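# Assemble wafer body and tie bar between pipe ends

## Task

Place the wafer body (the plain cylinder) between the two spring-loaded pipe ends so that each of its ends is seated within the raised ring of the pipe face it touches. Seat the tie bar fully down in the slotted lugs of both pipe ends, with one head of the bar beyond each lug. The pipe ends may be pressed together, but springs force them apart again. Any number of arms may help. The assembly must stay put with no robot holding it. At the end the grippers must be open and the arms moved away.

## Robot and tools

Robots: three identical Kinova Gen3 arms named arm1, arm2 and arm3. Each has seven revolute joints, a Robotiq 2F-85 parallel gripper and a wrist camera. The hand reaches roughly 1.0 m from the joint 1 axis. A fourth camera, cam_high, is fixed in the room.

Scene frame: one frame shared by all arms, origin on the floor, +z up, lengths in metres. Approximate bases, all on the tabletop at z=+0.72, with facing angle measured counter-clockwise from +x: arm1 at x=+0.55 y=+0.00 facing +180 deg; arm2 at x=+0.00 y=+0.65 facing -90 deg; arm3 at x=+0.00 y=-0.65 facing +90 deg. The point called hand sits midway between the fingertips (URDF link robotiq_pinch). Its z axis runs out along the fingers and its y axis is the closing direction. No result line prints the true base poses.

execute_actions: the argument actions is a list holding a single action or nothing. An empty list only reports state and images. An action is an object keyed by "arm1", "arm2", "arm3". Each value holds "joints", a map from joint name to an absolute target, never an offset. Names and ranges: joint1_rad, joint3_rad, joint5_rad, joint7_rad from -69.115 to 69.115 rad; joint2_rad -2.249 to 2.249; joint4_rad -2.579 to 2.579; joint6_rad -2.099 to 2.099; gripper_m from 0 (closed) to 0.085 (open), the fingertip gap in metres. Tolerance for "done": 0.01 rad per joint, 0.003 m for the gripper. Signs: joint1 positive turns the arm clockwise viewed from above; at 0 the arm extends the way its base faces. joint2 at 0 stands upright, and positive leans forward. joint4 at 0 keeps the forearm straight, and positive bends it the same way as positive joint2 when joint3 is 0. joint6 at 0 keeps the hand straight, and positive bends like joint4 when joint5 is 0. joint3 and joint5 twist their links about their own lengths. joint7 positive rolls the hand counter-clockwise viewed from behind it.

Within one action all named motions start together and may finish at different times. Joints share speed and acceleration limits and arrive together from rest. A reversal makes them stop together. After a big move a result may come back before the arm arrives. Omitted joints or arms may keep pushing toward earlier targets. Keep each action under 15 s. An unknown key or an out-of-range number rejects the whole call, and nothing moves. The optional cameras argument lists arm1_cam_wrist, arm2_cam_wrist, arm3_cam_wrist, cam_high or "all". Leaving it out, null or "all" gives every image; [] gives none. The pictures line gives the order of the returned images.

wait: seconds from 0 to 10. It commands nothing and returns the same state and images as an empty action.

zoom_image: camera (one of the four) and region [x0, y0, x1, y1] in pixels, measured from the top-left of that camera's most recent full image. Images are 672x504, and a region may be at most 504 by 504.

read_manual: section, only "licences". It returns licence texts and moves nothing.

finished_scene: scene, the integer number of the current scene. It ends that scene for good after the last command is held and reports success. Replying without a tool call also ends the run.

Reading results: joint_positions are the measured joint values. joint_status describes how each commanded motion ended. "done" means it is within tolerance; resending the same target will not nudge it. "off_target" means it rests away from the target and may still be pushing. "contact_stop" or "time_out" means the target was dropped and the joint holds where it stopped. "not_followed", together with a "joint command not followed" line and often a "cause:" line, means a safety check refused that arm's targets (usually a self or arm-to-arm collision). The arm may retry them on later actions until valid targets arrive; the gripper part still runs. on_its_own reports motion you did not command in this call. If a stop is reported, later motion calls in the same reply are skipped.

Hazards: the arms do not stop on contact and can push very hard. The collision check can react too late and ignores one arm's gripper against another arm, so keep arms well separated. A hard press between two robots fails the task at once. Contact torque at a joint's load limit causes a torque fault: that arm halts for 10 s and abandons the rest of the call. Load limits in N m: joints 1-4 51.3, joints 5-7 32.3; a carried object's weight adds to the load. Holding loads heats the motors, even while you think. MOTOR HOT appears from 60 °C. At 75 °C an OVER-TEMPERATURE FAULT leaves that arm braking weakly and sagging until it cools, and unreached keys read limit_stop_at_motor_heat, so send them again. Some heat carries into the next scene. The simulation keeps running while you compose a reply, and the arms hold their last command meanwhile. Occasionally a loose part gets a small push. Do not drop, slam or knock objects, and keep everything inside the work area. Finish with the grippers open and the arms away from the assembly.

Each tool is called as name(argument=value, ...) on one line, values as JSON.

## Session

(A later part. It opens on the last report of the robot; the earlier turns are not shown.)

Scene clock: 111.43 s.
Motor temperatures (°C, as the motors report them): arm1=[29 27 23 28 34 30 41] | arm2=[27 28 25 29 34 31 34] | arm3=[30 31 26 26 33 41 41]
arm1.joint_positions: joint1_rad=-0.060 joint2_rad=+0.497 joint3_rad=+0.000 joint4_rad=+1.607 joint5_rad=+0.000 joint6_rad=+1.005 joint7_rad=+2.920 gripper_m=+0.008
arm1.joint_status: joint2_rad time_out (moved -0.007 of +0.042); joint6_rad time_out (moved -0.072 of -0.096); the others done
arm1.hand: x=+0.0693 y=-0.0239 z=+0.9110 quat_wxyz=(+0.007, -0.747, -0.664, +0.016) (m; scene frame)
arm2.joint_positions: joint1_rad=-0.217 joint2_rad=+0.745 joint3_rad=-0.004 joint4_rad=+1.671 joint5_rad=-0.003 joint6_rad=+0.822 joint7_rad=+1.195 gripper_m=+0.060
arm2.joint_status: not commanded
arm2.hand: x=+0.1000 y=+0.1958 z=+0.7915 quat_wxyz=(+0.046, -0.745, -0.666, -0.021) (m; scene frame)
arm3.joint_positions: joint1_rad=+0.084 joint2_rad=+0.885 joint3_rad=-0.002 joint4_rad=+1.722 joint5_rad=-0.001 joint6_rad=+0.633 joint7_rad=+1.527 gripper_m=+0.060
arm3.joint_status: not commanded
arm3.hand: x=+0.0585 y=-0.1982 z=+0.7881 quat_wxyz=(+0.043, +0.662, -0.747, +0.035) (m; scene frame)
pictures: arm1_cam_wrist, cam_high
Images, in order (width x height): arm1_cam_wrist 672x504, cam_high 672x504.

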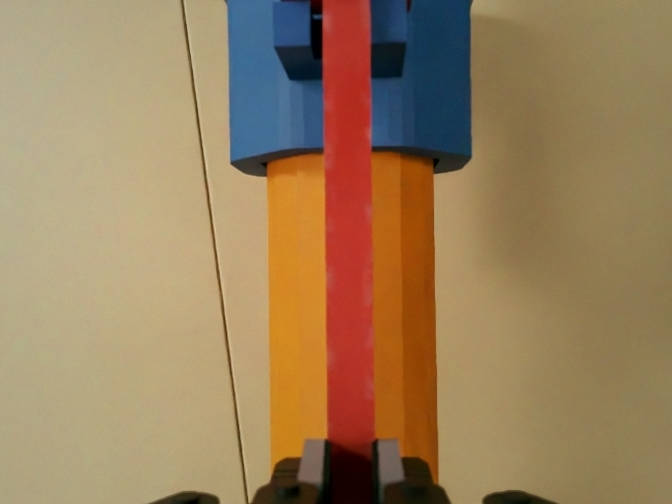

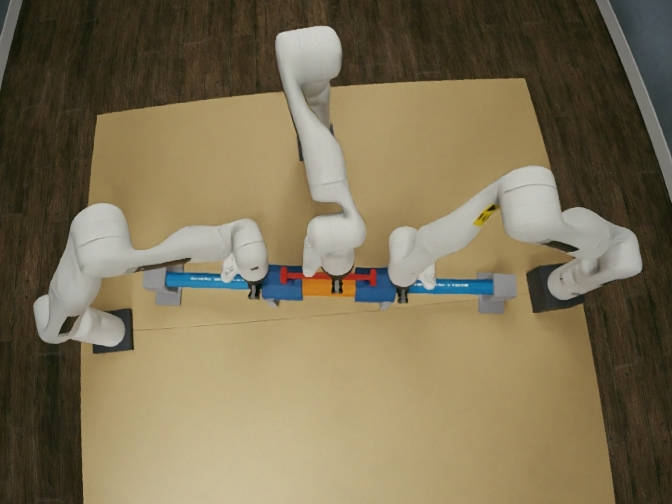

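execute_actions(actions=[{"arm1":{"joints":{"joint2_rad":0.5114,"joint4_rad":1.5477,"joint6_rad":1.0825}}}], cameras=[])

execute_actions(actions=[{"arm1":{"joints":{"joint2_rad":0.5536,"joint4_rad":1.601,"joint6_rad":0.987}}}], cameras=["arm1_cam_wrist","cam_high"])

zoom_image(camera="cam_high", region=[200, 200, 460, 330])

Scene clock: 112.37 s.
Motor temperatures (°C, as the motors report them): arm1=[29 27 23 28 34 30 41] | arm2=[27 28 25 29 34 31 34] | arm3=[30 31 26 26 33 41 41]
arm1.joint_positions: joint1_rad=-0.060 joint2_rad=+0.512 joint3_rad=+0.000 joint4_rad=+1.548 joint5_rad=+0.000 joint6_rad=+1.082 joint7_rad=+2.920 gripper_m=+0.008
arm1.joint_status: all done
arm1.hand: x=+0.0673 y=-0.0241 z=+0.9198 quat_wxyz=(-0.003, -0.747, -0.664, +0.003) (m; scene frame)
arm2.joint_positions: joint1_rad=-0.217 joint2_rad=+0.745 joint3_rad=-0.004 joint4_rad=+1.671 joint5_rad=-0.003 joint6_rad=+0.822 joint7_rad=+1.195 gripper_m=+0.060
arm2.joint_status: not commanded
arm2.hand: x=+0.1000 y=+0.1958 z=+0.7915 quat_wxyz=(+0.046, -0.745, -0.666, -0.021) (m; scene frame)
arm3.joint_positions: joint1_rad=+0.084 joint2_rad=+0.885 joint3_rad=-0.002 joint4_rad=+1.722 joint5_rad=-0.001 joint6_rad=+0.633 joint7_rad=+1.527 gripper_m=+0.060
arm3.joint_status: not commanded
arm3.hand: x=+0.0585 y=-0.1982 z=+0.7881 quat_wxyz=(+0.043, +0.662, -0.747, +0.035) (m; scene frame)
pictures: none
No camera images: the call's "cameras" was empty. Leave "cameras" out to get every camera's image.

Scene clock: 114.60 s.
Motor temperatures (°C, as the motors report them): arm1=[29 27 23 28 34 30 41] | arm2=[27 28 25 29 34 31 34] | arm3=[30 31 26 26 33 41 41]
arm1.joint_positions: joint1_rad=-0.060 joint2_rad=+0.527 joint3_rad=+0.000 joint4_rad=+1.597 joint5_rad=+0.000 joint6_rad=+0.999 joint7_rad=+2.920 gripper_m=+0.008
arm1.joint_status: joint2_rad time_out (moved +0.014 of +0.041); joint6_rad time_out (moved -0.083 of -0.095); the others done
arm1.hand: x=+0.0656 y=-0.0244 z=+0.8996 quat_wxyz=(+0.003, -0.747, -0.664, +0.011) (m; scene frame)
arm2.joint_positions: joint1_rad=-0.217 joint2_rad=+0.745 joint3_rad=-0.004 joint4_rad=+1.670 joint5_rad=-0.003 joint6_rad=+0.822 joint7_rad=+1.195 gripper_m=+0.060
arm2.joint_status: not commanded
arm2.hand: x=+0.0999 y=+0.1957 z=+0.7915 quat_wxyz=(+0.046, -0.745, -0.665, -0.021) (m; scene frame)
arm3.joint_positions: joint1_rad=+0.085 joint2_rad=+0.885 joint3_rad=-0.002 joint4_rad=+1.722 joint5_rad=-0.001 joint6_rad=+0.633 joint7_rad=+1.527 gripper_m=+0.060
arm3.joint_status: not commanded
arm3.hand: x=+0.0584 y=-0.1983 z=+0.7881 quat_wxyz=(+0.043, +0.662, -0.747, +0.035) (m; scene frame)
pictures: arm1_cam_wrist, cam_high
Images, in order (width x height): arm1_cam_wrist 672x504, cam_high 672x504.

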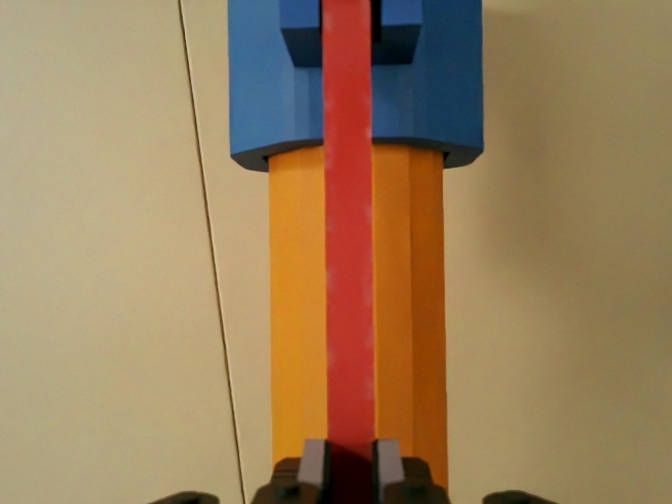

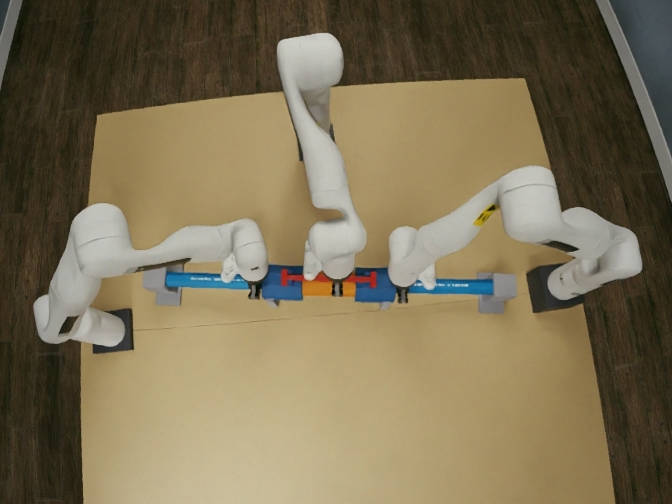

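Region (200, 200, 460, 330) of cam_high's 672x504 image, scaled by 1.938, with more detail than that image has.

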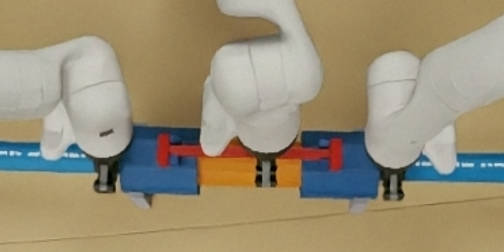

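In. Release and withdraw.

execute_actions(actions=[{"arm1":{"joints":{"gripper_m":0.04}}}], cameras=[])

execute_actions(actions=[{"arm1":{"joints":{"joint2_rad":0.2146,"joint4_rad":1.97,"joint6_rad":0.957}},"arm2":{"joints":{"joint1_rad":-0.28,"joint2_rad":0.6123,"joint4_rad":1.942,"joint6_rad":0.5873,"gripper_m":0.085}},"arm3":{"joints":{"joint2_rad":0.7639,"joint4_rad":2.0462,"joint6_rad":0.3315,"gripper_m":0.085}}}], cameras=[])

execute_actions(actions=[{"arm2":{"joints":{"joint2_rad":0.3326,"joint4_rad":1.692,"joint6_rad":1.117}},"arm3":{"joints":{"joint2_rad":0.3543,"joint4_rad":1.9527,"joint6_rad":0.8346}}}], cameras=["cam_high"])

zoom_image(camera="cam_high", region=[200, 200, 460, 330])

Scene clock: 115.67 s.
Motor temperatures (°C, as the motors report them): arm1=[29 27 23 28 34 30 41] | arm2=[27 28 25 29 34 31 34] | arm3=[30 31 26 26 33 41 41]
arm1.joint_positions: joint1_rad=-0.060 joint2_rad=+0.527 joint3_rad=+0.000 joint4_rad=+1.597 joint5_rad=+0.000 joint6_rad=+0.999 joint7_rad=+2.920 gripper_m=+0.040
arm1.joint_status: all done
arm1.hand: x=+0.0654 y=-0.0244 z=+0.8994 quat_wxyz=(+0.003, -0.747, -0.664, +0.011) (m; scene frame)
arm2.joint_positions: joint1_rad=-0.217 joint2_rad=+0.745 joint3_rad=-0.004 joint4_rad=+1.670 joint5_rad=-0.003 joint6_rad=+0.822 joint7_rad=+1.195 gripper_m=+0.060
arm2.joint_status: not commanded
arm2.hand: x=+0.1000 y=+0.1957 z=+0.7915 quat_wxyz=(+0.046, -0.745, -0.666, -0.021) (m; scene frame)
arm3.joint_positions: joint1_rad=+0.085 joint2_rad=+0.885 joint3_rad=-0.002 joint4_rad=+1.722 joint5_rad=-0.001 joint6_rad=+0.633 joint7_rad=+1.527 gripper_m=+0.060
arm3.joint_status: not commanded
arm3.hand: x=+0.0584 y=-0.1983 z=+0.7881 quat_wxyz=(+0.043, +0.662, -0.747, +0.035) (m; scene frame)
pictures: none
No camera images: the call's "cameras" was empty. Leave "cameras" out to get every camera's image.

Scene clock: 117.17 s.
Motor temperatures (°C, as the motors report them): arm1=[29 27 23 28 34 30 41] | arm2=[27 28 25 29 34 31 34] | arm3=[30 31 26 26 33 41 41]
arm1.joint_positions: joint1_rad=-0.060 joint2_rad=+0.215 joint3_rad=+0.000 joint4_rad=+1.970 joint5_rad=+0.000 joint6_rad=+0.957 joint7_rad=+2.920 gripper_m=+0.040
arm1.joint_status: all done
arm1.hand: x=+0.2032 y=-0.0098 z=+0.9306 quat_wxyz=(-0.002, -0.747, -0.664, +0.003) (m; scene frame)
arm2.joint_positions: joint1_rad=-0.280 joint2_rad=+0.612 joint3_rad=+0.000 joint4_rad=+1.942 joint5_rad=+0.000 joint6_rad=+0.587 joint7_rad=+1.195 gripper_m=+0.085
arm2.joint_status: all done
arm2.hand: x=+0.1107 y=+0.2479 z=+0.7985 quat_wxyz=(+0.005, -0.724, -0.690, +0.002) (m; scene frame)
arm3.joint_positions: joint1_rad=+0.086 joint2_rad=+0.764 joint3_rad=+0.000 joint4_rad=+2.046 joint5_rad=+0.000 joint6_rad=+0.331 joint7_rad=+1.527 gripper_m=+0.085
arm3.joint_status: all done
arm3.hand: x=+0.0558 y=-0.2601 z=+0.7978 quat_wxyz=(+0.007, +0.662, -0.749, +0.002) (m; scene frame)
pictures: none
No camera images: the call's "cameras" was empty. Leave "cameras" out to get every camera's image.

Scene clock: 118.73 s.
Motor temperatures (°C, as the motors report them): arm1=[29 27 23 28 34 30 41] | arm2=[27 28 25 29 34 31 34] | arm3=[30 31 26 26 33 41 41]
arm1.joint_positions: joint1_rad=-0.060 joint2_rad=+0.215 joint3_rad=+0.000 joint4_rad=+1.970 joint5_rad=+0.000 joint6_rad=+0.957 joint7_rad=+2.920 gripper_m=+0.040
arm1.joint_status: not commanded
arm1.hand: x=+0.2032 y=-0.0098 z=+0.9306 quat_wxyz=(-0.002, -0.747, -0.664, +0.003) (m; scene frame)
arm2.joint_positions: joint1_rad=-0.280 joint2_rad=+0.333 joint3_rad=+0.000 joint4_rad=+1.692 joint5_rad=+0.000 joint6_rad=+1.117 joint7_rad=+1.195 gripper_m=+0.085
arm2.joint_status: all done
arm2.hand: x=+0.1137 y=+0.2435 z=+0.9758 quat_wxyz=(+0.005, -0.724, -0.690, +0.002) (m; scene frame)
arm3.joint_positions: joint1_rad=+0.086 joint2_rad=+0.355 joint3_rad=+0.000 joint4_rad=+1.953 joint5_rad=+0.000 joint6_rad=+0.835 joint7_rad=+1.527 gripper_m=+0.085
arm3.joint_status: all done
arm3.hand: x=+0.0560 y=-0.2726 z=+0.9748 quat_wxyz=(+0.007, +0.662, -0.749, +0.002) (m; scene frame)
pictures: cam_high
Images, in order (width x height): cam_high 672x504.

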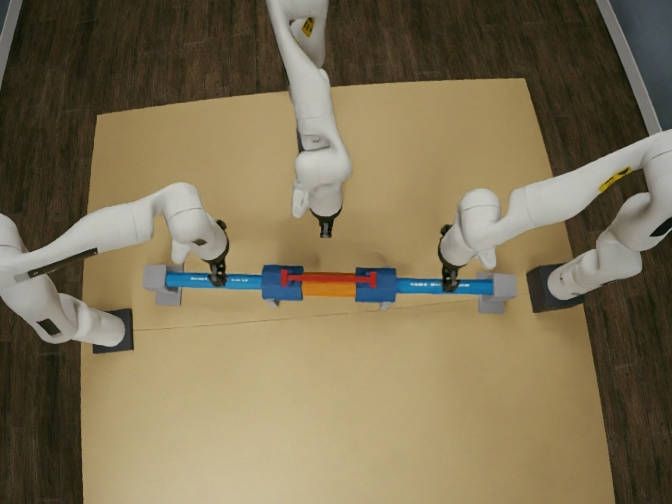

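Region (200, 200, 460, 330) of cam_high's 672x504 image, scaled by 1.938, with more detail than that image has.

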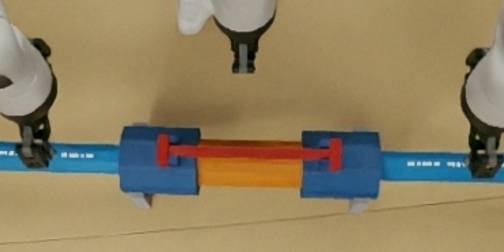

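finished_scene(scene=1)

The scene is finished: the task was done.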